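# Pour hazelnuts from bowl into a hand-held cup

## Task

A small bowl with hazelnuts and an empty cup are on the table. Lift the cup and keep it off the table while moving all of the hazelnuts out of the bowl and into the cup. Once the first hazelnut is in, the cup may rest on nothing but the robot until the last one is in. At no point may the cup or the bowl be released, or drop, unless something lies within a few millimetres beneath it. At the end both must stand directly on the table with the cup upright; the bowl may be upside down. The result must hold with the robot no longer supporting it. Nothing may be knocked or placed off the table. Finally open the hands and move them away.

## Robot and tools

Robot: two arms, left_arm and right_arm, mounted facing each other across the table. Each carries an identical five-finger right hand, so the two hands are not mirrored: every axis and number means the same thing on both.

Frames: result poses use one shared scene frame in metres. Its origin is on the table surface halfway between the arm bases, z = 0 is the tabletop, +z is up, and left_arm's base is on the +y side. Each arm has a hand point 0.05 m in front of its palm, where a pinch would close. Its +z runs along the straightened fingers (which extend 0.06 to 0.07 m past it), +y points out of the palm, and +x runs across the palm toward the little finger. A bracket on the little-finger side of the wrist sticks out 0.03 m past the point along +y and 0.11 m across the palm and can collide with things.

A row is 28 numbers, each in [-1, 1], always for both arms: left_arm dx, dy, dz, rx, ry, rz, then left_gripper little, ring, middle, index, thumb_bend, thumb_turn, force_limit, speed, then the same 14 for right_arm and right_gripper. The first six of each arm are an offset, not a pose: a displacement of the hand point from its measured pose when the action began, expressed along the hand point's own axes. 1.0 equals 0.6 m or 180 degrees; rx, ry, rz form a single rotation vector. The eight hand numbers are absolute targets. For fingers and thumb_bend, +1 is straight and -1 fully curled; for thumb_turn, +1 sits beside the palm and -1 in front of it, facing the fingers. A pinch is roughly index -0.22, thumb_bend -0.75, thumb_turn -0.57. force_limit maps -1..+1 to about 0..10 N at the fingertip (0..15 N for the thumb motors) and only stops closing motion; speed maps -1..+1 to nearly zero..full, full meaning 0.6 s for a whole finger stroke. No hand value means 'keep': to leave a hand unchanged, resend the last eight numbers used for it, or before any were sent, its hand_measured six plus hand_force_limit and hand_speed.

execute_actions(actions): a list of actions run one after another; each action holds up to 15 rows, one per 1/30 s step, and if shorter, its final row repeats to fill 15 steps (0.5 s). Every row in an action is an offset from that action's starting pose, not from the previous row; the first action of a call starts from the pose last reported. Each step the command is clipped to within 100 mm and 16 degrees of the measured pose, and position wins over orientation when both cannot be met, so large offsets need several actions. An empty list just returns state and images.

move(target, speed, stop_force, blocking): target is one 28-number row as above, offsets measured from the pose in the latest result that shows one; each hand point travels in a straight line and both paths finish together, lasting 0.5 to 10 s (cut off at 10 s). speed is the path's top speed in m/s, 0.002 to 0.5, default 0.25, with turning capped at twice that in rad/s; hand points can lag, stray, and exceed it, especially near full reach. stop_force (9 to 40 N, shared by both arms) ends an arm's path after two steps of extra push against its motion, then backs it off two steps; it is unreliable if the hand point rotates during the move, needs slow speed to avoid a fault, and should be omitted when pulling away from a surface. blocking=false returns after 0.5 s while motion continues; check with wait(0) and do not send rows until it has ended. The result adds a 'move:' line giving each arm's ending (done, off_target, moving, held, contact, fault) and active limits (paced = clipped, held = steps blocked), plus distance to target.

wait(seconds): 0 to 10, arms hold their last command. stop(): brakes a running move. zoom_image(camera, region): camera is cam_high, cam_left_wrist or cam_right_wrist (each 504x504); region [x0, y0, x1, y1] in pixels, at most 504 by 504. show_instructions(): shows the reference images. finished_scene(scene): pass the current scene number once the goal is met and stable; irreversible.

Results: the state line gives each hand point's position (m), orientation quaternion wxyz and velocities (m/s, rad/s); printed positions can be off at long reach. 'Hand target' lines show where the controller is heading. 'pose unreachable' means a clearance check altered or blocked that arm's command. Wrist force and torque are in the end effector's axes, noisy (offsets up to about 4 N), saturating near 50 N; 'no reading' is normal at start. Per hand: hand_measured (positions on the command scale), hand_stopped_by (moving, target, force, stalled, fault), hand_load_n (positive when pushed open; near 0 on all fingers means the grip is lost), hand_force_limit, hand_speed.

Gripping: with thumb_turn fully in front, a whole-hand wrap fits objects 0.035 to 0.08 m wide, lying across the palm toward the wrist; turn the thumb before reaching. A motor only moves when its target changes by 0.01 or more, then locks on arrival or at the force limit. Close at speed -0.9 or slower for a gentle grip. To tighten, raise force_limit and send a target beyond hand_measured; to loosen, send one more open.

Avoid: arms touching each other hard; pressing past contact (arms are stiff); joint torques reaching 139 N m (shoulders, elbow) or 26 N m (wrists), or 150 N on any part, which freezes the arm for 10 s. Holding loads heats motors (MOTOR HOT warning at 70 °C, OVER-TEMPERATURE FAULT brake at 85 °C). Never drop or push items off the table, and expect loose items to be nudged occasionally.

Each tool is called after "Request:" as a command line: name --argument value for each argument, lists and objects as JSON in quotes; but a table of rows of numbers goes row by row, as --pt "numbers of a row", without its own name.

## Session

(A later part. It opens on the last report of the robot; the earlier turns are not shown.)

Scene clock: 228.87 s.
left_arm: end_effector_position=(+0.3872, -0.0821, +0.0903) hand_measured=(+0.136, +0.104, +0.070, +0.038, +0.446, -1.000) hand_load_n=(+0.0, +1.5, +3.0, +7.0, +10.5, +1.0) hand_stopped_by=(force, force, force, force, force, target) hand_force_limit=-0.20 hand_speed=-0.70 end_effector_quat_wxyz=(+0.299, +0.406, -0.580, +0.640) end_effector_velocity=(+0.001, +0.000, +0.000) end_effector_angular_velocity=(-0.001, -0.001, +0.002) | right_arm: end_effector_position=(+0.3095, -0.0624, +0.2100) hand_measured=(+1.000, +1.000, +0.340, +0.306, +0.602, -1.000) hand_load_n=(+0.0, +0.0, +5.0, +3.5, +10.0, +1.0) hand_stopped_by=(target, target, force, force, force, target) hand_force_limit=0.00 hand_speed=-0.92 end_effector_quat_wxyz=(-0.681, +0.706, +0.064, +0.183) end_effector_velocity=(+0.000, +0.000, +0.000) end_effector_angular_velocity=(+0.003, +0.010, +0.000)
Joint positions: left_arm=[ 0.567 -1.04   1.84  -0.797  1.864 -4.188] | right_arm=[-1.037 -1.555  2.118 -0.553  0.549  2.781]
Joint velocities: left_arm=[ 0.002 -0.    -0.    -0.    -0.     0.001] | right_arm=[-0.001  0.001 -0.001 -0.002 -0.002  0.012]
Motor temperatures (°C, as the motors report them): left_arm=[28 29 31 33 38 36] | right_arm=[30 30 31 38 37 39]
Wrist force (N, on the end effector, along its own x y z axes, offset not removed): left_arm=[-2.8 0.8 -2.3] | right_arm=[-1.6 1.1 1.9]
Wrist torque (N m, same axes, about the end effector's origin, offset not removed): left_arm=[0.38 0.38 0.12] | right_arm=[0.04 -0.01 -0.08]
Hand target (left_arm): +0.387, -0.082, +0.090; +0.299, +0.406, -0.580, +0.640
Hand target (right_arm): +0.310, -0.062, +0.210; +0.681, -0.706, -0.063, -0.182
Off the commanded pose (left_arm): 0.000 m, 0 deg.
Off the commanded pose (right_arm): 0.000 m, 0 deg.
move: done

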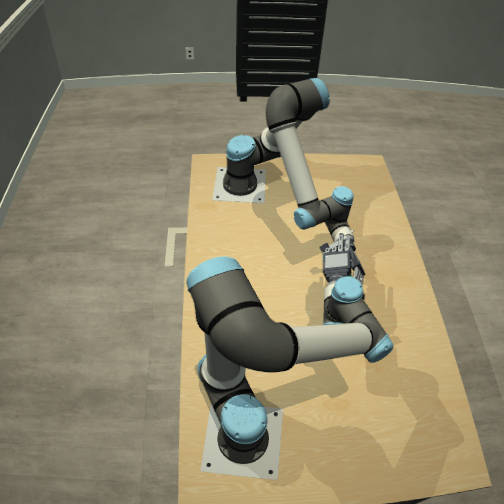

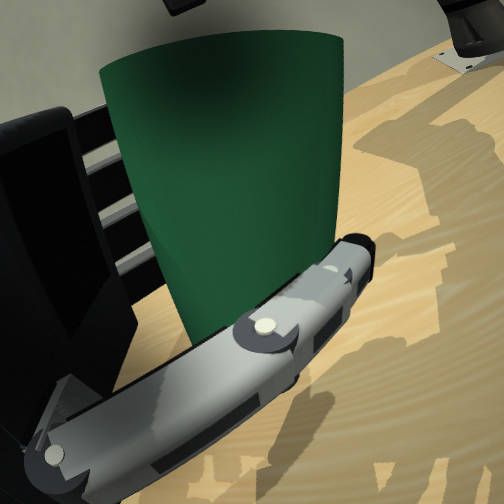

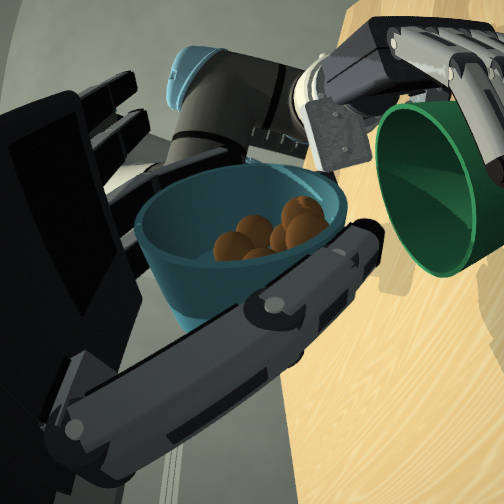

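Request:
move --target '[0,0,0,0,0,0,-1,-1,-1,-1,-1,-1,-0.2,-0.7, 0.0144,0.0074,0,0,0,0.0556,1,1,-0.05,-0.05,0,-1,0.0,-0.92]' --speed 0.02

Scene clock: 238.00 s.
left_arm: end_effector_position=(+0.3872, -0.0821, +0.0903) hand_measured=(+0.136, +0.104, +0.070, +0.038, +0.446, -1.000) hand_load_n=(+0.0, +1.5, +3.0, +7.0, +10.5, +1.0) hand_stopped_by=(force, force, force, force, force, target) hand_force_limit=-0.20 hand_speed=-0.70 end_effector_quat_wxyz=(+0.299, +0.406, -0.580, +0.640) end_effector_velocity=(-0.000, +0.000, -0.000) end_effector_angular_velocity=(+0.000, +0.001, -0.000) | right_arm: end_effector_position=(+0.3189, -0.0640, +0.2088) hand_measured=(+1.000, +1.000, +0.340, +0.306, +0.602, -1.000) hand_load_n=(+0.0, +0.0, +5.0, +3.5, +10.0, +1.0) hand_stopped_by=(target, target, force, force, force, target) hand_force_limit=0.00 hand_speed=-0.92 end_effector_quat_wxyz=(-0.694, +0.709, +0.002, +0.123) end_effector_velocity=(-0.000, +0.000, +0.001) end_effector_angular_velocity=(+0.002, +0.008, +0.001)
Joint positions: left_arm=[ 0.567 -1.04   1.84  -0.797  1.864 -4.188] | right_arm=[-1.069 -1.518  2.09  -0.561  0.518  2.954]
Joint velocities: left_arm=[-0.     0.    -0.     0.     0.    -0.001] | right_arm=[-0.001 -0.    -0.001 -0.001 -0.002  0.01 ]
Motor temperatures (°C, as the motors report them): left_arm=[28 29 31 33 38 36] | right_arm=[30 30 31 38 37 39]
Wrist force (N, on the end effector, along its own x y z axes, offset not removed): left_arm=[1.2 0.1 -3.1] | right_arm=[-0.3 -0.9 0.3]
Wrist torque (N m, same axes, about the end effector's origin, offset not removed): left_arm=[0.31 -0.31 0.30] | right_arm=[-0.10 0.00 0.02]
Hand target (left_arm): +0.387, -0.082, +0.090; +0.299, +0.406, -0.580, +0.640
Hand target (right_arm): +0.319, -0.064, +0.209; +0.694, -0.709, -0.002, -0.123
Off the commanded pose (left_arm): 0.000 m, 0 deg.
Off the commanded pose (right_arm): 0.000 m, 0 deg.
move: done

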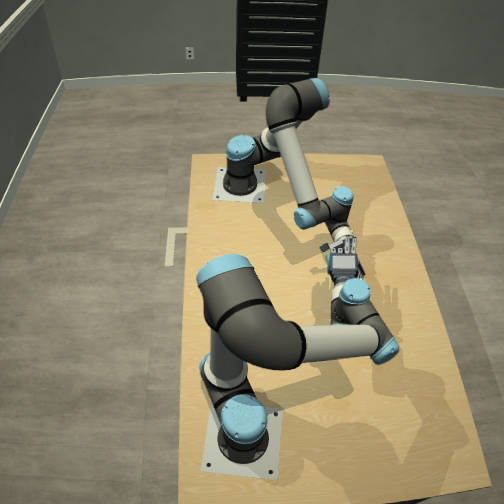

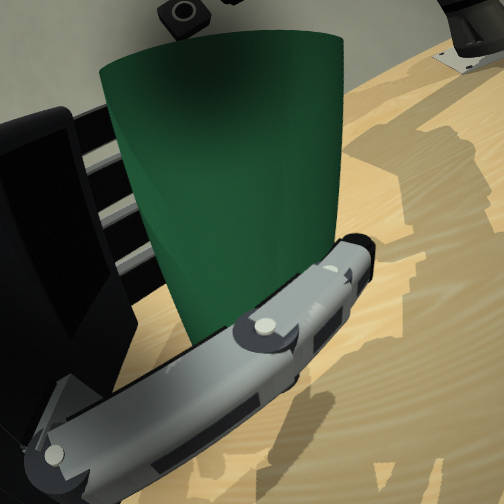

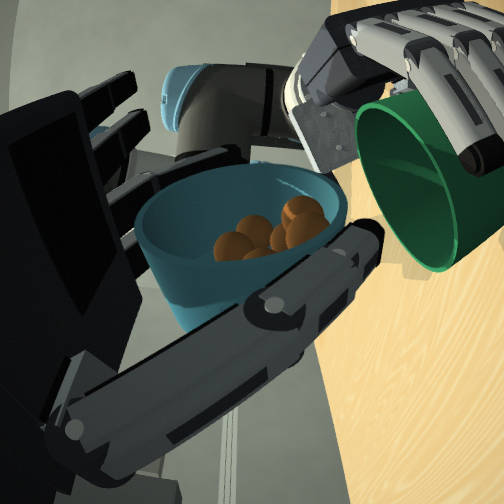

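Request:
move --target '[0,0,0,0,0,0,-1,-1,-1,-1,-1,-1,-0.2,-0.7, 0.0082,0.0035,0,0,0,0.0444,1,1,-0.05,-0.05,0,-1,0.0,-0.92]' --speed 0.014

Scene clock: 251.73 s.
left_arm: end_effector_position=(+0.3872, -0.0821, +0.0903) hand_measured=(+0.136, +0.104, +0.070, +0.038, +0.446, -1.000) hand_load_n=(+0.0, +1.5, +3.0, +7.0, +10.5, +1.0) hand_stopped_by=(force, force, force, force, force, target) hand_force_limit=-0.20 hand_speed=-0.70 end_effector_quat_wxyz=(+0.299, +0.406, -0.580, +0.640) end_effector_velocity=(+0.001, +0.001, -0.000) end_effector_angular_velocity=(+0.000, +0.001, +0.001) | right_arm: end_effector_position=(+0.3240, -0.0650, +0.2077) hand_measured=(+1.000, +1.000, +0.340, +0.306, +0.602, -1.000) hand_load_n=(+0.0, +0.0, +5.0, +3.5, +10.0, +1.0) hand_stopped_by=(target, target, force, force, force, target) hand_force_limit=0.00 hand_speed=-0.92 end_effector_quat_wxyz=(+0.701, -0.707, +0.047, -0.075) end_effector_velocity=(+0.001, -0.000, -0.000) end_effector_angular_velocity=(+0.001, +0.006, -0.001)
Joint positions: left_arm=[ 0.567 -1.04   1.84  -0.797  1.864 -4.188] | right_arm=[-1.088 -1.489  2.073 -0.572  0.499  3.092]
Joint velocities: left_arm=[ 0.001  0.    -0.     0.001  0.    -0.001] | right_arm=[-0.002  0.002 -0.    -0.002 -0.001  0.006]
Motor temperatures (°C, as the motors report them): left_arm=[28 29 31 33 38 36] | right_arm=[30 30 31 38 37 39]
Wrist force (N, on the end effector, along its own x y z axes, offset not removed): left_arm=[-0.1 1.2 -1.8] | right_arm=[-2.1 0.6 -1.3]
Wrist torque (N m, same axes, about the end effector's origin, offset not removed): left_arm=[0.39 -0.19 0.18] | right_arm=[0.23 0.30 -0.15]
Hand target (left_arm): +0.387, -0.082, +0.090; +0.299, +0.406, -0.580, +0.640
Hand target (right_arm): +0.324, -0.065, +0.208; +0.701, -0.707, +0.047, -0.074
Off the commanded pose (left_arm): 0.000 m, 0 deg.
Off the commanded pose (right_arm): 0.000 m, 0 deg.
move: done

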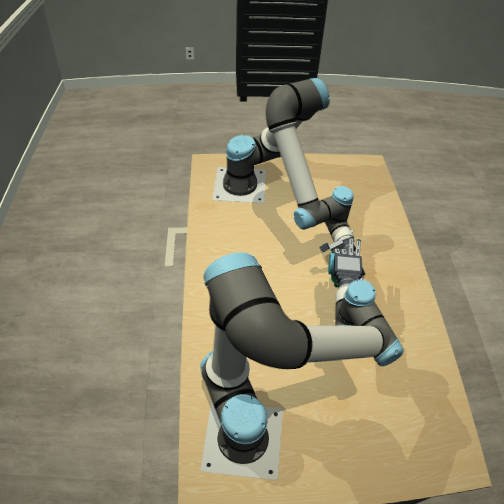

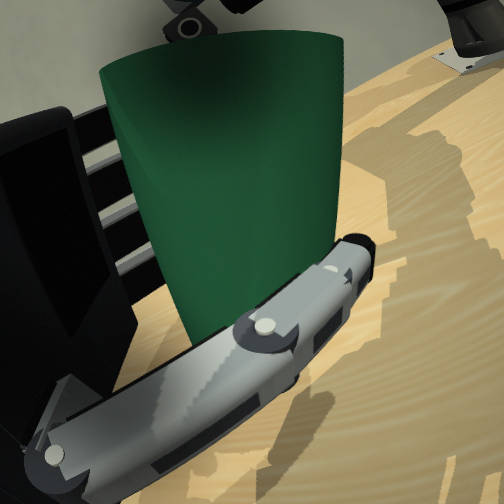

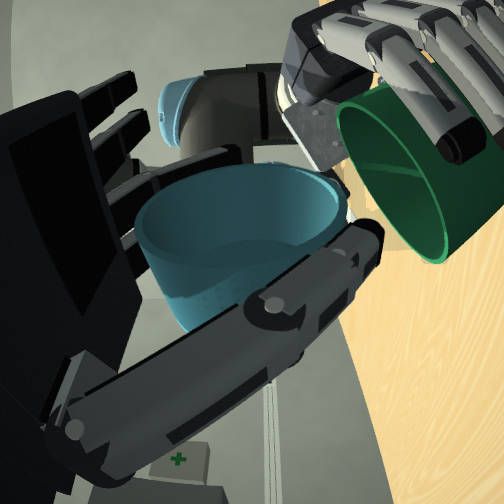

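Request:
move --target '[0,0,0,0,0,0,-1,-1,-1,-1,-1,-1,-0.2,-0.7, 0.0097,-0.0067,0,0,0,0.0667,1,1,-0.05,-0.05,0,-1,0.0,-0.92]' --speed 0.035

Request:
move --target '[0,0,0,0,0,0,-1,-1,-1,-1,-1,-1,-0.2,-0.7, 0.0148,-0.0065,0,0,0,0.0667,1,1,-0.05,-0.05,0,-1,0.0,-0.92]' --speed 0.05

Scene clock: 258.33 s.
left_arm: end_effector_position=(+0.3872, -0.0821, +0.0903) hand_measured=(+0.136, +0.104, +0.070, +0.038, +0.446, -1.000) hand_load_n=(+0.0, +1.5, +3.0, +7.0, +10.5, +1.0) hand_stopped_by=(force, force, force, force, force, target) hand_force_limit=-0.20 hand_speed=-0.70 end_effector_quat_wxyz=(+0.299, +0.406, -0.580, +0.640) end_effector_velocity=(-0.000, -0.000, -0.000) end_effector_angular_velocity=(+0.000, -0.001, -0.000) | right_arm: end_effector_position=(+0.3295, -0.0659, +0.2119) hand_measured=(+1.000, +1.000, +0.340, +0.306, +0.602, -1.000) hand_load_n=(+0.0, +0.0, +5.0, +3.5, +10.0, +1.0) hand_stopped_by=(target, target, force, force, force, target) hand_force_limit=0.00 hand_speed=-0.92 end_effector_quat_wxyz=(+0.705, -0.699, +0.120, -0.002) end_effector_velocity=(+0.000, -0.000, -0.000) end_effector_angular_velocity=(+0.003, +0.016, +0.000)
Joint positions: left_arm=[ 0.567 -1.04   1.84  -0.797  1.864 -4.188] | right_arm=[-1.11  -1.457  2.045 -0.576  0.476  3.299]
Joint velocities: left_arm=[-0.     0.     0.    -0.    -0.     0.001] | right_arm=[-0.001  0.003 -0.001 -0.001 -0.002  0.016]
Motor temperatures (°C, as the motors report them): left_arm=[28 29 31 33 38 36] | right_arm=[30 30 32 38 37 39]
Wrist force (N, on the end effector, along its own x y z axes, offset not removed): left_arm=[2.2 1.5 -2.7] | right_arm=[1.9 0.1 -1.7]
Wrist torque (N m, same axes, about the end effector's origin, offset not removed): left_arm=[0.40 -0.40 0.50] | right_arm=[0.02 -0.24 0.21]
Hand target (left_arm): +0.387, -0.082, +0.090; +0.299, +0.406, -0.580, +0.640
Hand target (right_arm): +0.330, -0.066, +0.212; +0.705, -0.699, +0.121, -0.001
Off the commanded pose (left_arm): 0.000 m, 0 deg.
Off the commanded pose (right_arm): 0.000 m, 0 deg.
move: done

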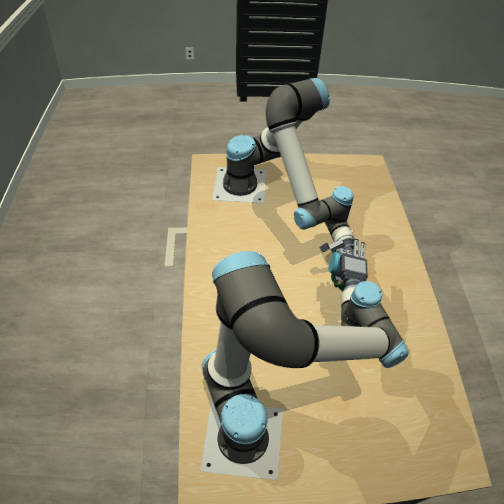

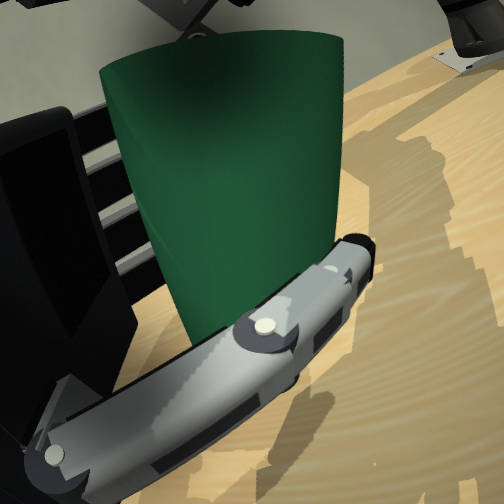

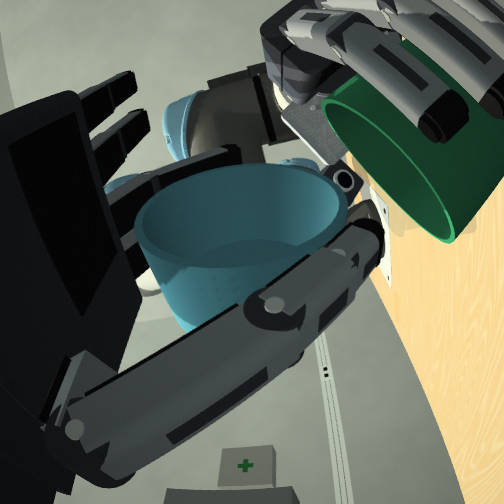

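Scene clock: 260.73 s.
left_arm: end_effector_position=(+0.3872, -0.0821, +0.0903) hand_measured=(+0.136, +0.104, +0.070, +0.038, +0.446, -1.000) hand_load_n=(+0.0, +1.5, +3.0, +7.0, +10.5, +1.0) hand_stopped_by=(force, force, force, force, force, target) hand_force_limit=-0.20 hand_speed=-0.70 end_effector_quat_wxyz=(+0.299, +0.406, -0.580, +0.640) end_effector_velocity=(-0.000, -0.000, -0.000) end_effector_angular_velocity=(+0.000, -0.001, -0.001) | right_arm: end_effector_position=(+0.3388, -0.0676, +0.2142) hand_measured=(+1.000, +1.000, +0.340, +0.306, +0.602, -1.000) hand_load_n=(+0.0, +0.0, +5.0, +3.5, +10.0, +1.0) hand_stopped_by=(target, target, force, force, force, target) hand_force_limit=0.00 hand_speed=-0.92 end_effector_quat_wxyz=(+0.701, -0.683, +0.192, +0.072) end_effector_velocity=(+0.001, -0.001, -0.000) end_effector_angular_velocity=(+0.002, +0.011, -0.001)
Joint positions: left_arm=[ 0.567 -1.04   1.84  -0.797  1.864 -4.188] | right_arm=[-1.134 -1.415  2.018 -0.59   0.453  3.506]
Joint velocities: left_arm=[-0.001 -0.     0.     0.    -0.     0.001] | right_arm=[-0.003  0.003 -0.001 -0.004 -0.001  0.012]
Motor temperatures (°C, as the motors report them): left_arm=[28 29 31 33 38 36] | right_arm=[30 30 32 38 37 39]
Wrist force (N, on the end effector, along its own x y z axes, offset not removed): left_arm=[0.7 -0.4 -1.0] | right_arm=[1.1 2.6 0.1]
Wrist torque (N m, same axes, about the end effector's origin, offset not removed): left_arm=[0.02 -0.26 0.23] | right_arm=[0.37 -0.25 0.09]
Hand target (left_arm): +0.387, -0.082, +0.090; +0.299, +0.406, -0.580, +0.640
Hand target (right_arm): +0.339, -0.068, +0.214; +0.701, -0.682, +0.192, +0.072
Off the commanded pose (left_arm): 0.000 m, 0 deg.
Off the commanded pose (right_arm): 0.000 m, 0 deg.
move: done

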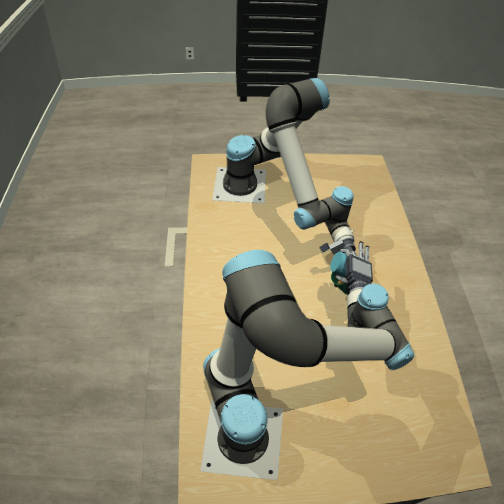

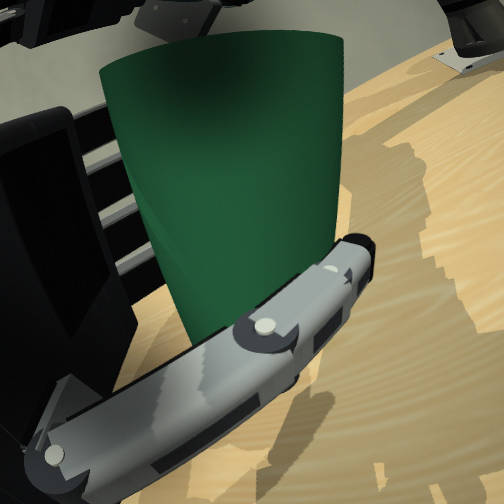

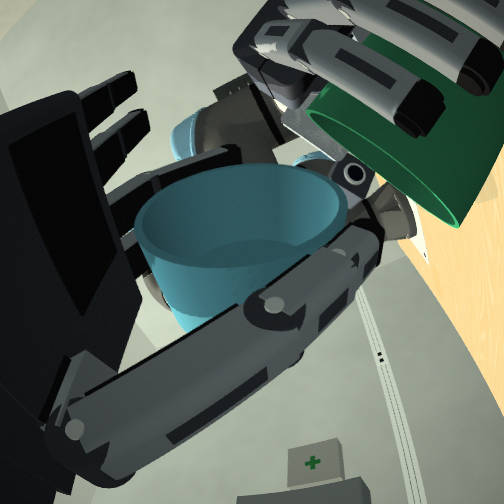

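Request:
move --target '[0,0,0,0,0,0,-1,-1,-1,-1,-1,-1,-0.2,-0.7, -0.0926,-0.009,0,0,0,-0.3722,1,1,-0.05,-0.05,0,-1,0.0,-0.92]' --speed 0.25

Scene clock: 269.33 s.
left_arm: end_effector_position=(+0.3872, -0.0821, +0.0903) hand_measured=(+0.136, +0.104, +0.070, +0.038, +0.446, -1.000) hand_load_n=(+0.0, +1.5, +3.0, +7.0, +10.5, +1.0) hand_stopped_by=(force, force, force, force, force, target) hand_force_limit=-0.20 hand_speed=-0.70 end_effector_quat_wxyz=(+0.299, +0.406, -0.580, +0.640) end_effector_velocity=(-0.000, +0.000, -0.000) end_effector_angular_velocity=(-0.000, +0.000, -0.001) | right_arm: end_effector_position=(+0.2899, -0.0587, +0.2396) hand_measured=(+1.000, +1.000, +0.340, +0.306, +0.602, -1.000) hand_load_n=(+0.0, +0.0, +5.0, +4.0, +10.0, +1.0) hand_stopped_by=(target, target, force, force, force, target) hand_force_limit=0.00 hand_speed=-0.92 end_effector_quat_wxyz=(-0.625, +0.675, +0.216, +0.327) end_effector_velocity=(-0.000, -0.000, -0.000) end_effector_angular_velocity=(-0.005, -0.010, -0.002)
Joint positions: left_arm=[ 0.567 -1.04   1.84  -0.797  1.864 -4.188] | right_arm=[-0.952 -1.663  2.143 -0.471  0.635  2.343]
Joint velocities: left_arm=[ 0.001  0.     0.    -0.     0.001 -0.   ] | right_arm=[ 0.003 -0.001  0.     0.006  0.005 -0.015]
Motor temperatures (°C, as the motors report them): left_arm=[28 29 31 33 38 36] | right_arm=[30 30 32 38 37 39]
Wrist force (N, on the end effector, along its own x y z axes, offset not removed): left_arm=[-2.6 1.3 0.2] | right_arm=[-1.7 2.6 2.5]
Wrist torque (N m, same axes, about the end effector's origin, offset not removed): left_arm=[0.26 0.04 0.03] | right_arm=[0.17 0.05 -0.02]
Hand target (left_arm): +0.387, -0.082, +0.090; +0.299, +0.406, -0.580, +0.640
Hand target (right_arm): +0.290, -0.059, +0.240; +0.625, -0.675, -0.217, -0.327
Off the commanded pose (left_arm): 0.000 m, 0 deg.
Off the commanded pose (right_arm): 0.000 m, 0 deg.
move: done

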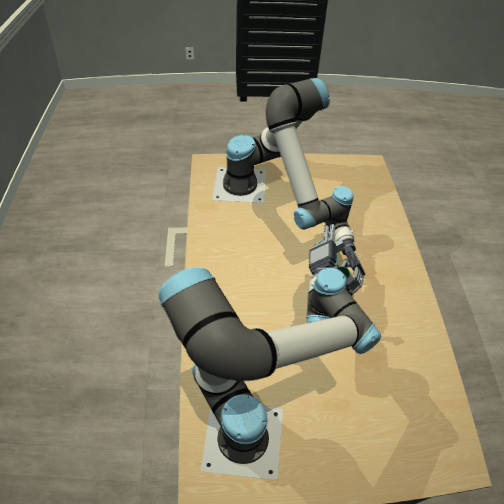

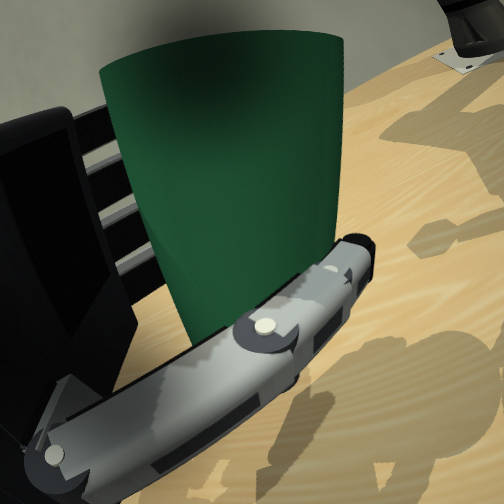

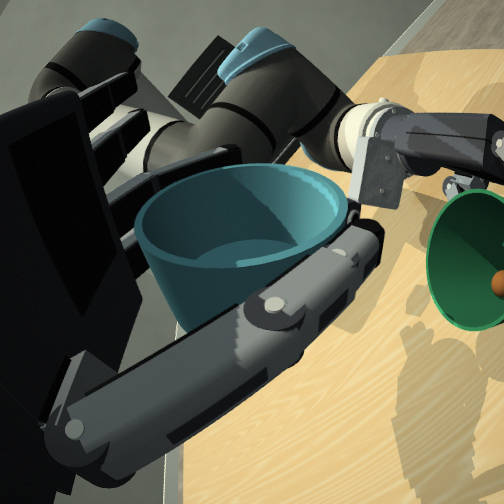

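Request:
move --target '[-0.1126,-0.0925,-0.3925,0.1353,-0.0368,-0.1638,-1,-1,-1,-1,-1,-1,-0.2,-0.7, 0.1764,0.2249,0.022,-0.1052,0.0430,-0.2457,1,1,-0.05,-0.05,0,-1,0.0,-0.92]' --speed 0.18

Scene clock: 316.47 s.
left_arm: end_effector_position=(+0.4267, +0.1637, +0.0602) hand_measured=(+0.136, +0.104, +0.070, +0.038, +0.446, -1.000) hand_load_n=(+0.0, +1.5, +3.0, +7.0, +10.5, +1.0) hand_stopped_by=(force, force, force, force, force, target) hand_force_limit=-0.20 hand_speed=-0.70 end_effector_quat_wxyz=(+0.326, +0.628, -0.328, +0.626) end_effector_velocity=(+0.000, +0.001, +0.000) end_effector_angular_velocity=(-0.003, +0.004, +0.002) | right_arm: end_effector_position=(+0.4599, -0.0751, +0.2200) hand_measured=(+1.000, +1.000, +0.340, +0.306, +0.602, -1.000) hand_load_n=(+0.0, +0.0, +5.0, +4.0, +10.0, +1.5) hand_stopped_by=(target, target, force, force, force, target) hand_force_limit=0.00 hand_speed=-0.92 end_effector_quat_wxyz=(-0.353, +0.613, +0.356, +0.610) end_effector_velocity=(+0.001, +0.000, -0.001) end_effector_angular_velocity=(-0.003, -0.006, -0.002)
Joint positions: left_arm=[ 0.792 -1.195  2.399 -1.2    1.654 -4.71 ] | right_arm=[-0.927 -1.421  2.05  -0.624  1.008  1.566]
Joint velocities: left_arm=[ 0.002 -0.001  0.003 -0.003  0.001 -0.005] | right_arm=[ 0.002  0.003 -0.001 -0.003  0.003 -0.006]
Motor temperatures (°C, as the motors report them): left_arm=[28 29 31 33 38 36] | right_arm=[30 30 32 38 37 39]
Wrist force (N, on the end effector, along its own x y z axes, offset not removed): left_arm=[0.1 1.2 -1.6] | right_arm=[-2.5 1.7 -1.2]
Wrist torque (N m, same axes, about the end effector's origin, offset not removed): left_arm=[0.46 -0.16 0.28] | right_arm=[0.50 0.37 -0.01]
Hand target (left_arm): +0.427, +0.164, +0.060; +0.326, +0.628, -0.328, +0.626
Hand target (right_arm): +0.460, -0.075, +0.220; -0.353, +0.613, +0.356, +0.611
Off the commanded pose (left_arm): 0.001 m, 0 deg.
Off the commanded pose (right_arm): 0.000 m, 0 deg.
move: done

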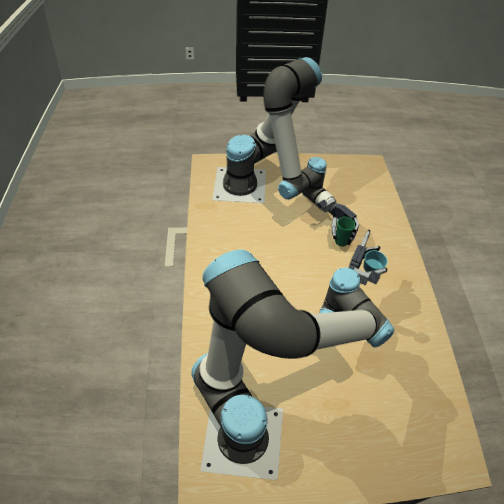

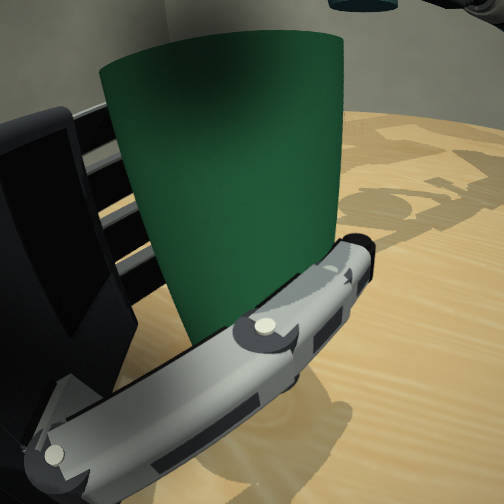

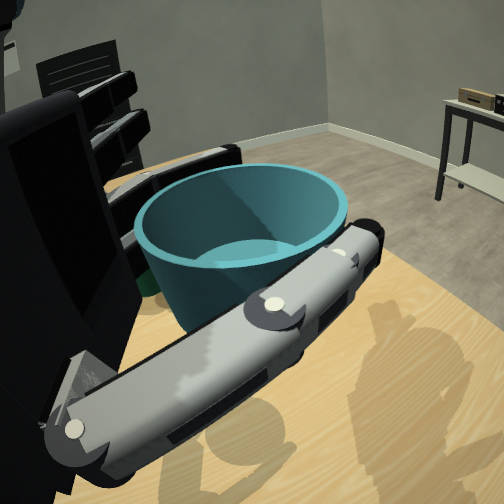

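Request:
zoom_image --camera "cam_high" --region '[250, 150, 470, 370]'

Request:
zoom_image --camera "cam_left_wrist" --region '[300, 90, 504, 294]'

Region (250, 150, 470, 370) of cam_high's 504x504 image, scaled by 2.291, with more detail than that image has.

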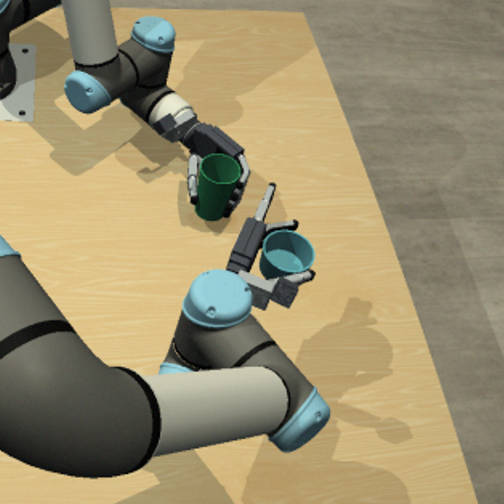

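Region (300, 90, 504, 294) of cam_left_wrist's 504x504 image, scaled by 2.471, with more detail than that image has.

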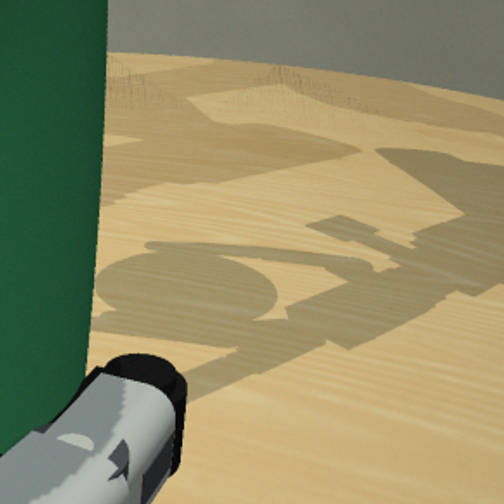

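Request:
move --target '[-0.0253,0,0,0,0,0,-1,-1,-1,-1,-1,-1,-0.2,-0.7, -0.3,0,0,0,0,0,1,1,-0.05,-0.05,0,-1,0.0,-0.92]' --speed 0.15

Scene clock: 328.87 s.
left_arm: end_effector_position=(+0.4267, +0.1638, +0.0450) hand_measured=(+0.136, +0.104, +0.070, +0.038, +0.446, -1.000) hand_load_n=(+0.0, +1.5, +3.0, +7.0, +10.5, +1.0) hand_stopped_by=(force, force, force, force, force, target) hand_force_limit=-0.20 hand_speed=-0.70 end_effector_quat_wxyz=(+0.326, +0.628, -0.328, +0.626) end_effector_velocity=(+0.000, +0.000, -0.000) end_effector_angular_velocity=(+0.001, -0.002, +0.001) | right_arm: end_effector_position=(+0.4595, -0.0764, +0.0404) hand_measured=(+1.000, +1.000, +0.340, +0.306, +0.602, -1.000) hand_load_n=(+0.0, +0.0, +5.0, +4.0, +10.0, +1.5) hand_stopped_by=(target, target, force, force, force, target) hand_force_limit=0.00 hand_speed=-0.92 end_effector_quat_wxyz=(-0.353, +0.613, +0.356, +0.610) end_effector_velocity=(+0.000, +0.001, -0.002) end_effector_angular_velocity=(+0.002, -0.001, +0.001)
Joint positions: left_arm=[ 0.792 -1.145  2.402 -1.253  1.654 -4.71 ] | right_arm=[-0.929 -1.038  2.179 -1.134  1.005  1.566]
Joint velocities: left_arm=[ 0.001  0.001  0.    -0.001 -0.     0.002] | right_arm=[ 0.001  0.008 -0.002 -0.009  0.     0.001]
Motor temperatures (°C, as the motors report them): left_arm=[28 29 31 33 38 36] | right_arm=[30 30 32 38 37 39]
Wrist force (N, on the end effector, along its own x y z axes, offset not removed): left_arm=[-1.3 0.0 -2.0] | right_arm=[-2.0 0.4 0.5]
Wrist torque (N m, same axes, about the end effector's origin, offset not removed): left_arm=[0.21 -0.04 0.15] | right_arm=[0.05 0.14 -0.12]
Hand target (left_arm): +0.427, +0.164, +0.045; +0.326, +0.628, -0.328, +0.626
Hand target (right_arm): +0.460, -0.076, +0.040; -0.353, +0.613, +0.356, +0.610
Off the commanded pose (left_arm): 0.000 m, 0 deg.
Off the commanded pose (right_arm): 0.000 m, 0 deg.
move: done

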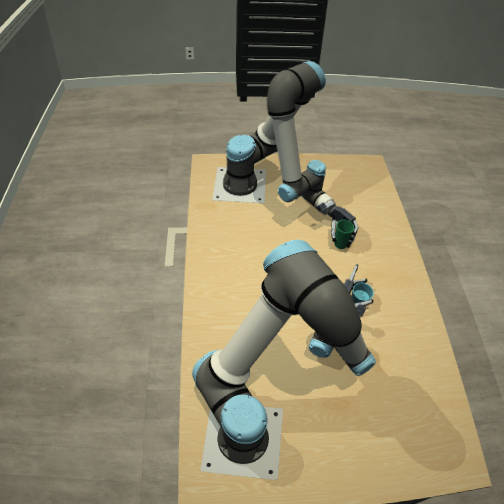

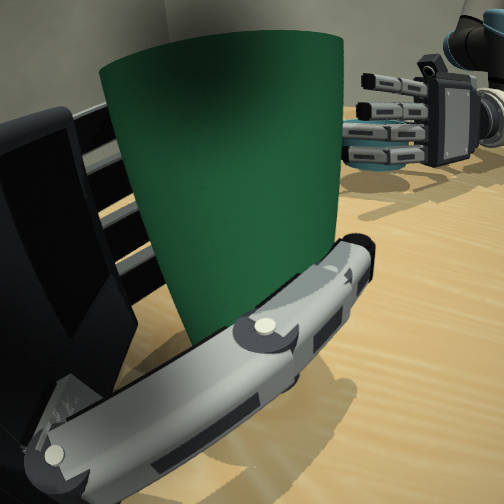

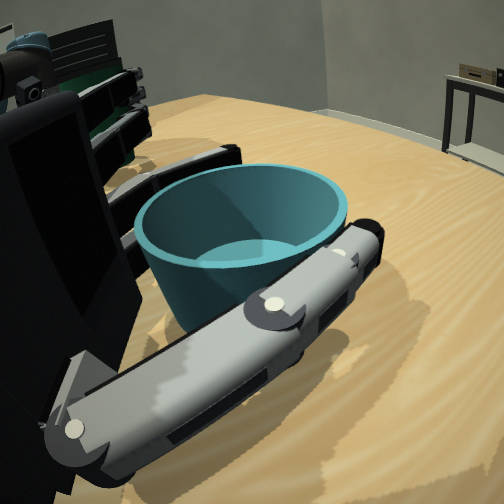

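Request:
zoom_image --camera "cam_high" --region '[170, 200, 470, 500]'

Region (170, 200, 470, 500) of cam_high's 504x504 image, scaled by 1.680, with more detail than that image has.

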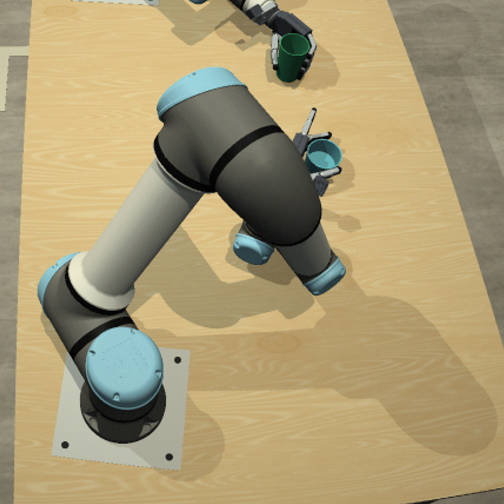

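Request:
move --target '[-0.032,0,0,0,0,0,-1,-1,-1,-1,-1,-1,-0.2,-0.7, -0.0317,0,0,0,0,0,1,1,-0.05,-0.05,0,-1,0.0,-0.92]' --speed 0.02

Request:
move --target '[-0.004,0,0,0,0,0,-1,-1,-1,-1,-1,-1,-0.2,-0.7, -0.004,0,0,0,0,0,1,1,-0.05,-0.05,0,-1,0.0,-0.92]' --speed 0.003 --stop_force 9

Scene clock: 342.73 s.
left_arm: end_effector_position=(+0.4267, +0.1639, +0.0261) hand_measured=(+0.136, +0.104, +0.070, +0.038, +0.446, -1.000) hand_load_n=(+0.0, +1.5, +3.0, +7.0, +10.5, +1.0) hand_stopped_by=(force, force, force, force, force, target) hand_force_limit=-0.20 hand_speed=-0.70 end_effector_quat_wxyz=(+0.326, +0.628, -0.328, +0.626) end_effector_velocity=(-0.000, +0.000, -0.003) end_effector_angular_velocity=(-0.000, +0.002, -0.000) | right_arm: end_effector_position=(+0.4594, -0.0765, +0.0216) hand_measured=(+1.000, +1.000, +0.340, +0.306, +0.602, -1.000) hand_load_n=(+0.0, +0.0, +5.0, +4.0, +10.0, +1.5) hand_stopped_by=(target, target, force, force, force, target) hand_force_limit=0.00 hand_speed=-0.92 end_effector_quat_wxyz=(-0.353, +0.613, +0.356, +0.610) end_effector_velocity=(-0.000, +0.000, -0.002) end_effector_angular_velocity=(+0.000, -0.001, +0.001)
Joint positions: left_arm=[ 0.793 -1.082  2.403 -1.317  1.654 -4.71 ] | right_arm=[-0.929 -0.989  2.179 -1.184  1.005  1.566]
Joint velocities: left_arm=[-0.     0.008  0.    -0.008  0.    -0.001] | right_arm=[ 0.001  0.005 -0.    -0.006  0.    -0.001]
Motor temperatures (°C, as the motors report them): left_arm=[28 29 31 33 38 36] | right_arm=[30 30 32 38 37 39]
Wrist force (N, on the end effector, along its own x y z axes, offset not removed): left_arm=[-0.1 -0.8 -2.2] | right_arm=[-0.4 -1.3 2.0]
Wrist torque (N m, same axes, about the end effector's origin, offset not removed): left_arm=[0.16 -0.18 0.20] | right_arm=[-0.11 -0.05 0.03]
Hand target (left_arm): +0.427, +0.164, +0.026; +0.326, +0.628, -0.328, +0.626
Hand target (right_arm): +0.459, -0.076, +0.021; -0.353, +0.613, +0.356, +0.610
Off the commanded pose (left_arm): 0.000 m, 0 deg.
Off the commanded pose (right_arm): 0.000 m, 0 deg.
move: done

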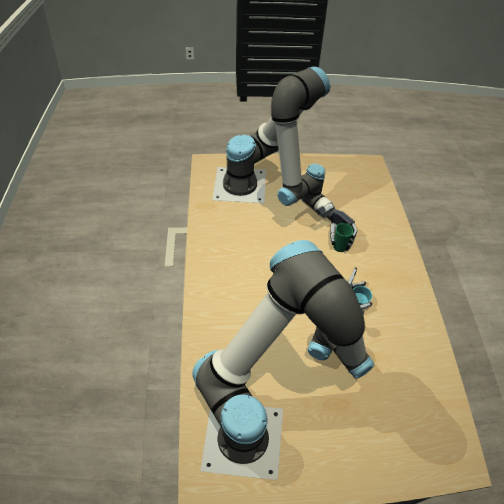

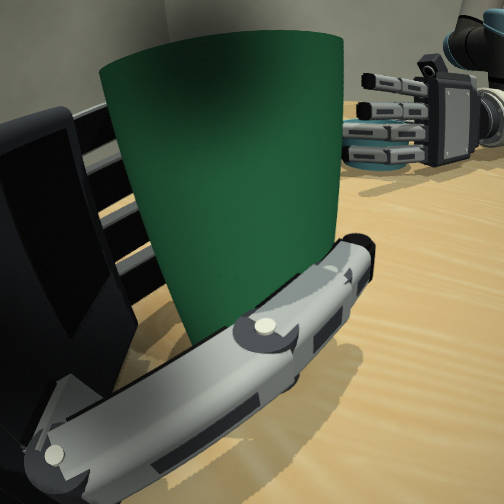

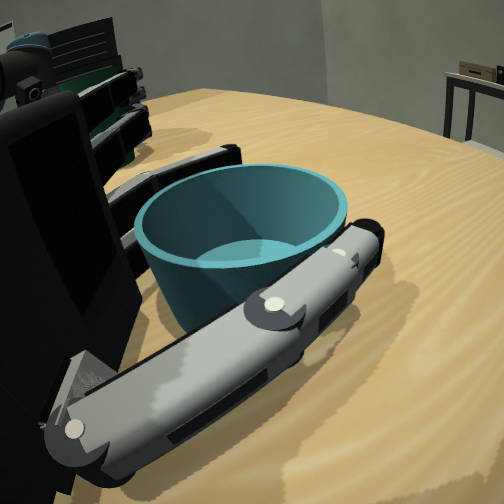

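Scene clock: 343.80 s.
left_arm: end_effector_position=(+0.4267, +0.1639, +0.0241) hand_measured=(+0.136, +0.104, +0.070, +0.038, +0.446, -1.000) hand_load_n=(+1.0, +3.0, +3.5, +6.0, +11.0, -3.0) hand_stopped_by=(force, force, force, force, force, target) hand_force_limit=-0.20 hand_speed=-0.70 end_effector_quat_wxyz=(+0.326, +0.628, -0.328, +0.626) end_effector_velocity=(-0.000, +0.000, +0.001) end_effector_angular_velocity=(+0.001, +0.001, +0.000) | right_arm: end_effector_position=(+0.4593, -0.0765, +0.0199) hand_measured=(+1.000, +1.000, +0.340, +0.306, +0.602, -1.000) hand_load_n=(+0.0, +0.0, +5.5, +3.5, +10.0, -1.0) hand_stopped_by=(target, target, force, force, force, target) hand_force_limit=0.00 hand_speed=-0.92 end_effector_quat_wxyz=(-0.353, +0.613, +0.356, +0.610) end_effector_velocity=(-0.000, -0.000, +0.000) end_effector_angular_velocity=(-0.001, -0.000, -0.000)
Joint positions: left_arm=[ 0.793 -1.075  2.403 -1.323  1.655 -4.71 ] | right_arm=[-0.929 -0.984  2.179 -1.188  1.005  1.566]
Joint velocities: left_arm=[-0.    -0.004 -0.     0.005 -0.    -0.   ] | right_arm=[-0.    -0.002  0.     0.002 -0.    -0.001]
Motor temperatures (°C, as the motors report them): left_arm=[28 29 31 33 38 36] | right_arm=[30 30 32 38 37 39]
Wrist force (N, on the end effector, along its own x y z axes, offset not removed): left_arm=[10.8 0.0 -3.2] | right_arm=[6.9 0.8 -0.5]
Wrist torque (N m, same axes, about the end effector's origin, offset not removed): left_arm=[0.47 -0.43 0.05] | right_arm=[0.00 0.32 0.08]
Hand target (left_arm): +0.427, +0.164, +0.024; +0.326, +0.628, -0.328, +0.626
Hand target (right_arm): +0.459, -0.077, +0.020; -0.353, +0.613, +0.356, +0.610
Off the commanded pose (left_arm): 0.000 m, 0 deg.
Off the commanded pose (right_arm): 0.001 m, 0 deg.
move: contact (left_arm, right_arm)

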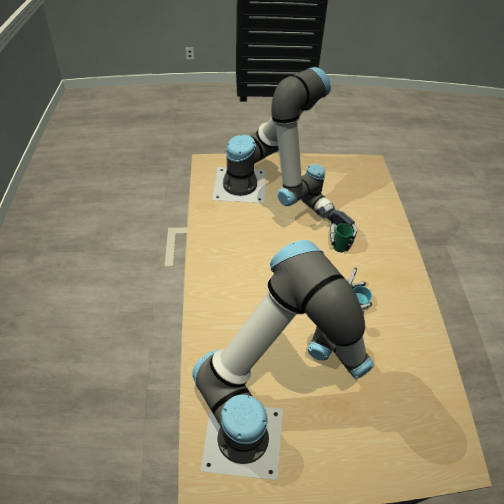

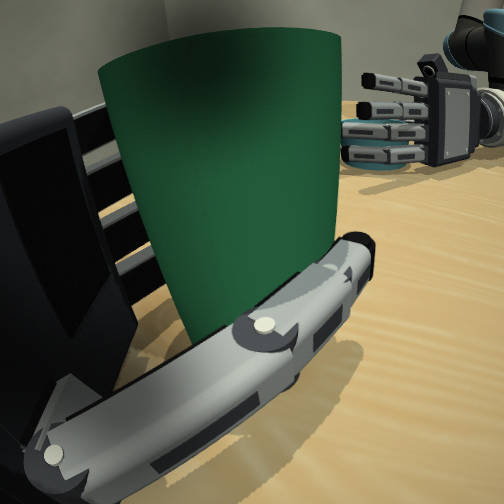

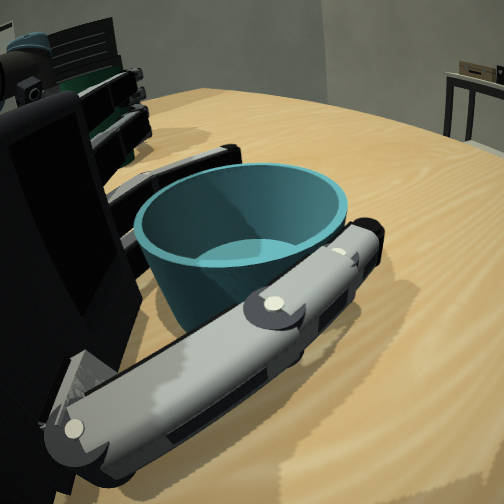

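Both are in contact with the table. Releasing.

Request:
move --target '[0,0,0,0,0,0,1,1,1,1,1,-1,-0.2,-0.5, 0,0,0,0,0,0,1,1,1,1,1,-1,0.0,-0.5]' --speed 0.02

Scene clock: 347.87 s.
left_arm: end_effector_position=(+0.4267, +0.1640, +0.0240) hand_measured=(+1.000, +1.000, +1.000, +1.000, +1.000, -1.000) hand_load_n=(+0.0, +0.0, +0.0, +0.0, +0.0, +0.0) hand_stopped_by=(target, target, target, target, target, target) hand_force_limit=-0.20 hand_speed=-0.50 end_effector_quat_wxyz=(+0.326, +0.628, -0.328, +0.626) end_effector_velocity=(-0.000, -0.001, +0.000) end_effector_angular_velocity=(+0.000, -0.001, -0.001) | right_arm: end_effector_position=(+0.4593, -0.0765, +0.0199) hand_measured=(+1.000, +1.000, +1.000, +1.000, +1.000, -1.000) hand_load_n=(+0.0, +0.0, +0.0, +0.0, +0.0, +0.0) hand_stopped_by=(target, target, target, target, target, target) hand_force_limit=0.00 hand_speed=-0.50 end_effector_quat_wxyz=(-0.353, +0.613, +0.356, +0.610) end_effector_velocity=(+0.000, -0.000, +0.000) end_effector_angular_velocity=(+0.001, +0.001, -0.001)
Joint positions: left_arm=[ 0.793 -1.075  2.403 -1.323  1.655 -4.71 ] | right_arm=[-0.929 -0.984  2.179 -1.188  1.005  1.566]
Joint velocities: left_arm=[-0.001  0.     0.    -0.001 -0.     0.001] | right_arm=[-0.    -0.    -0.     0.     0.     0.001]
Motor temperatures (°C, as the motors report them): left_arm=[28 29 31 33 38 36] | right_arm=[30 30 32 38 37 39]
Wrist force (N, on the end effector, along its own x y z axes, offset not removed): left_arm=[0.0 1.5 -1.0] | right_arm=[-1.1 0.3 -0.6]
Wrist torque (N m, same axes, about the end effector's origin, offset not removed): left_arm=[0.38 -0.16 0.21] | right_arm=[0.10 0.21 -0.13]
Hand target (left_arm): +0.427, +0.164, +0.024; +0.326, +0.628, -0.328, +0.626
Hand target (right_arm): +0.459, -0.077, +0.020; -0.353, +0.613, +0.356, +0.610
Off the commanded pose (left_arm): 0.000 m, 0 deg.
Off the commanded pose (right_arm): 0.000 m, 0 deg.
move: done

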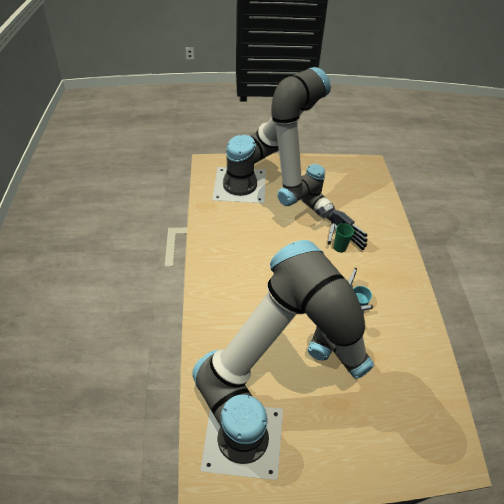

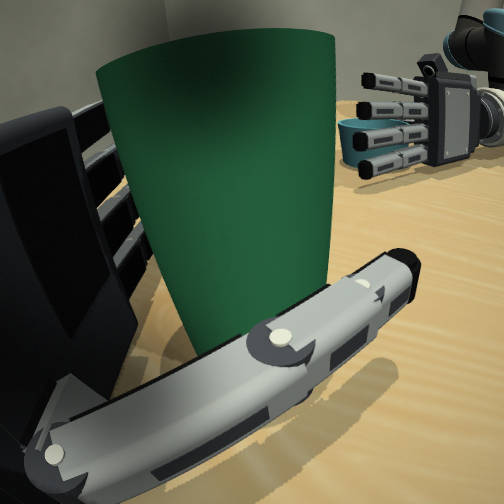

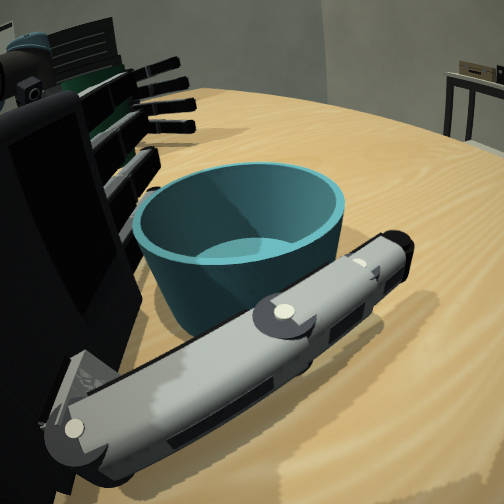

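Request:
move --target '[0.28,-0.04,-0.17,0,0,0,1,1,1,1,1,-1,-0.2,-0.5, 0.28,-0.04,-0.17,0,0,0,1,1,1,1,1,-1,0.0,-0.5]' --speed 0.15

Scene clock: 356.07 s.
left_arm: end_effector_position=(+0.3876, +0.2604, +0.1919) hand_measured=(+1.000, +1.000, +1.000, +1.000, +1.000, -1.000) hand_load_n=(+0.0, +0.0, +0.0, +0.0, +0.0, +0.0) hand_stopped_by=(target, target, target, target, target, target) hand_force_limit=-0.20 hand_speed=-0.50 end_effector_quat_wxyz=(+0.326, +0.628, -0.328, +0.626) end_effector_velocity=(-0.001, +0.001, +0.002) end_effector_angular_velocity=(+0.001, +0.001, -0.001) | right_arm: end_effector_position=(+0.3881, -0.1518, +0.1880) hand_measured=(+1.000, +1.000, +1.000, +1.000, +1.000, -1.000) hand_load_n=(+0.0, +0.0, +0.0, +0.0, +0.0, +0.0) hand_stopped_by=(target, target, target, target, target, target) hand_force_limit=0.00 hand_speed=-0.50 end_effector_quat_wxyz=(-0.353, +0.613, +0.356, +0.610) end_effector_velocity=(-0.001, -0.001, +0.002) end_effector_angular_velocity=(-0.002, +0.001, +0.001)
Joint positions: left_arm=[ 0.944 -1.751  2.466 -0.711  1.806 -4.71 ] | right_arm=[-1.051 -1.619  2.368 -0.742  0.883  1.565]
Joint velocities: left_arm=[ 0.001 -0.007 -0.003  0.011  0.002  0.001] | right_arm=[-0.002 -0.008 -0.     0.011 -0.004 -0.002]
Motor temperatures (°C, as the motors report them): left_arm=[28 29 31 33 38 36] | right_arm=[30 30 32 38 37 39]
Wrist force (N, on the end effector, along its own x y z axes, offset not removed): left_arm=[0.3 0.7 -1.4] | right_arm=[-1.0 1.7 -0.5]
Wrist torque (N m, same axes, about the end effector's origin, offset not removed): left_arm=[0.24 -0.34 0.28] | right_arm=[0.16 0.08 -0.19]
Hand target (left_arm): +0.388, +0.261, +0.192; +0.326, +0.628, -0.328, +0.626
Hand target (right_arm): +0.388, -0.152, +0.188; -0.353, +0.613, +0.356, +0.610
Off the commanded pose (left_arm): 0.001 m, 0 deg.
Off the commanded pose (right_arm): 0.001 m, 0 deg.
move: done

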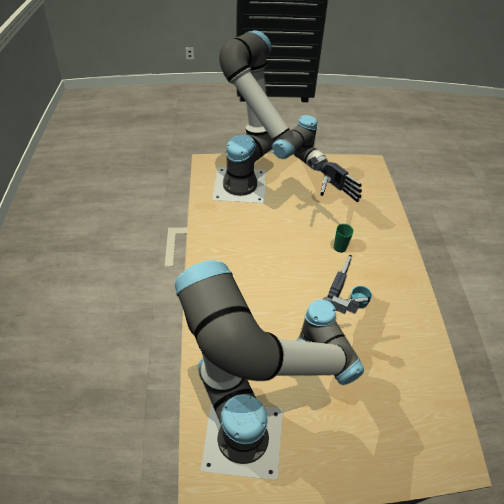

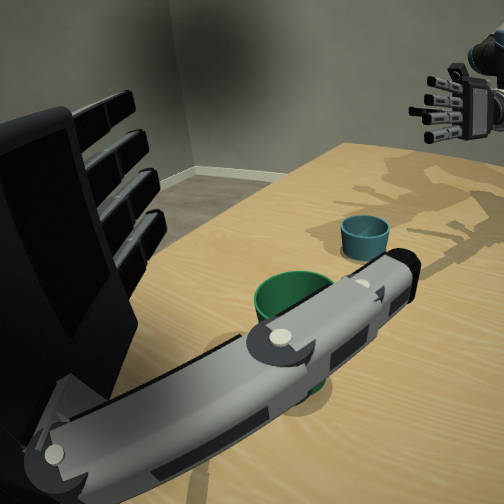

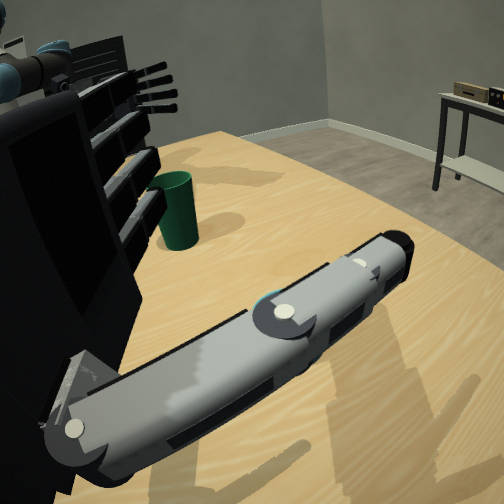

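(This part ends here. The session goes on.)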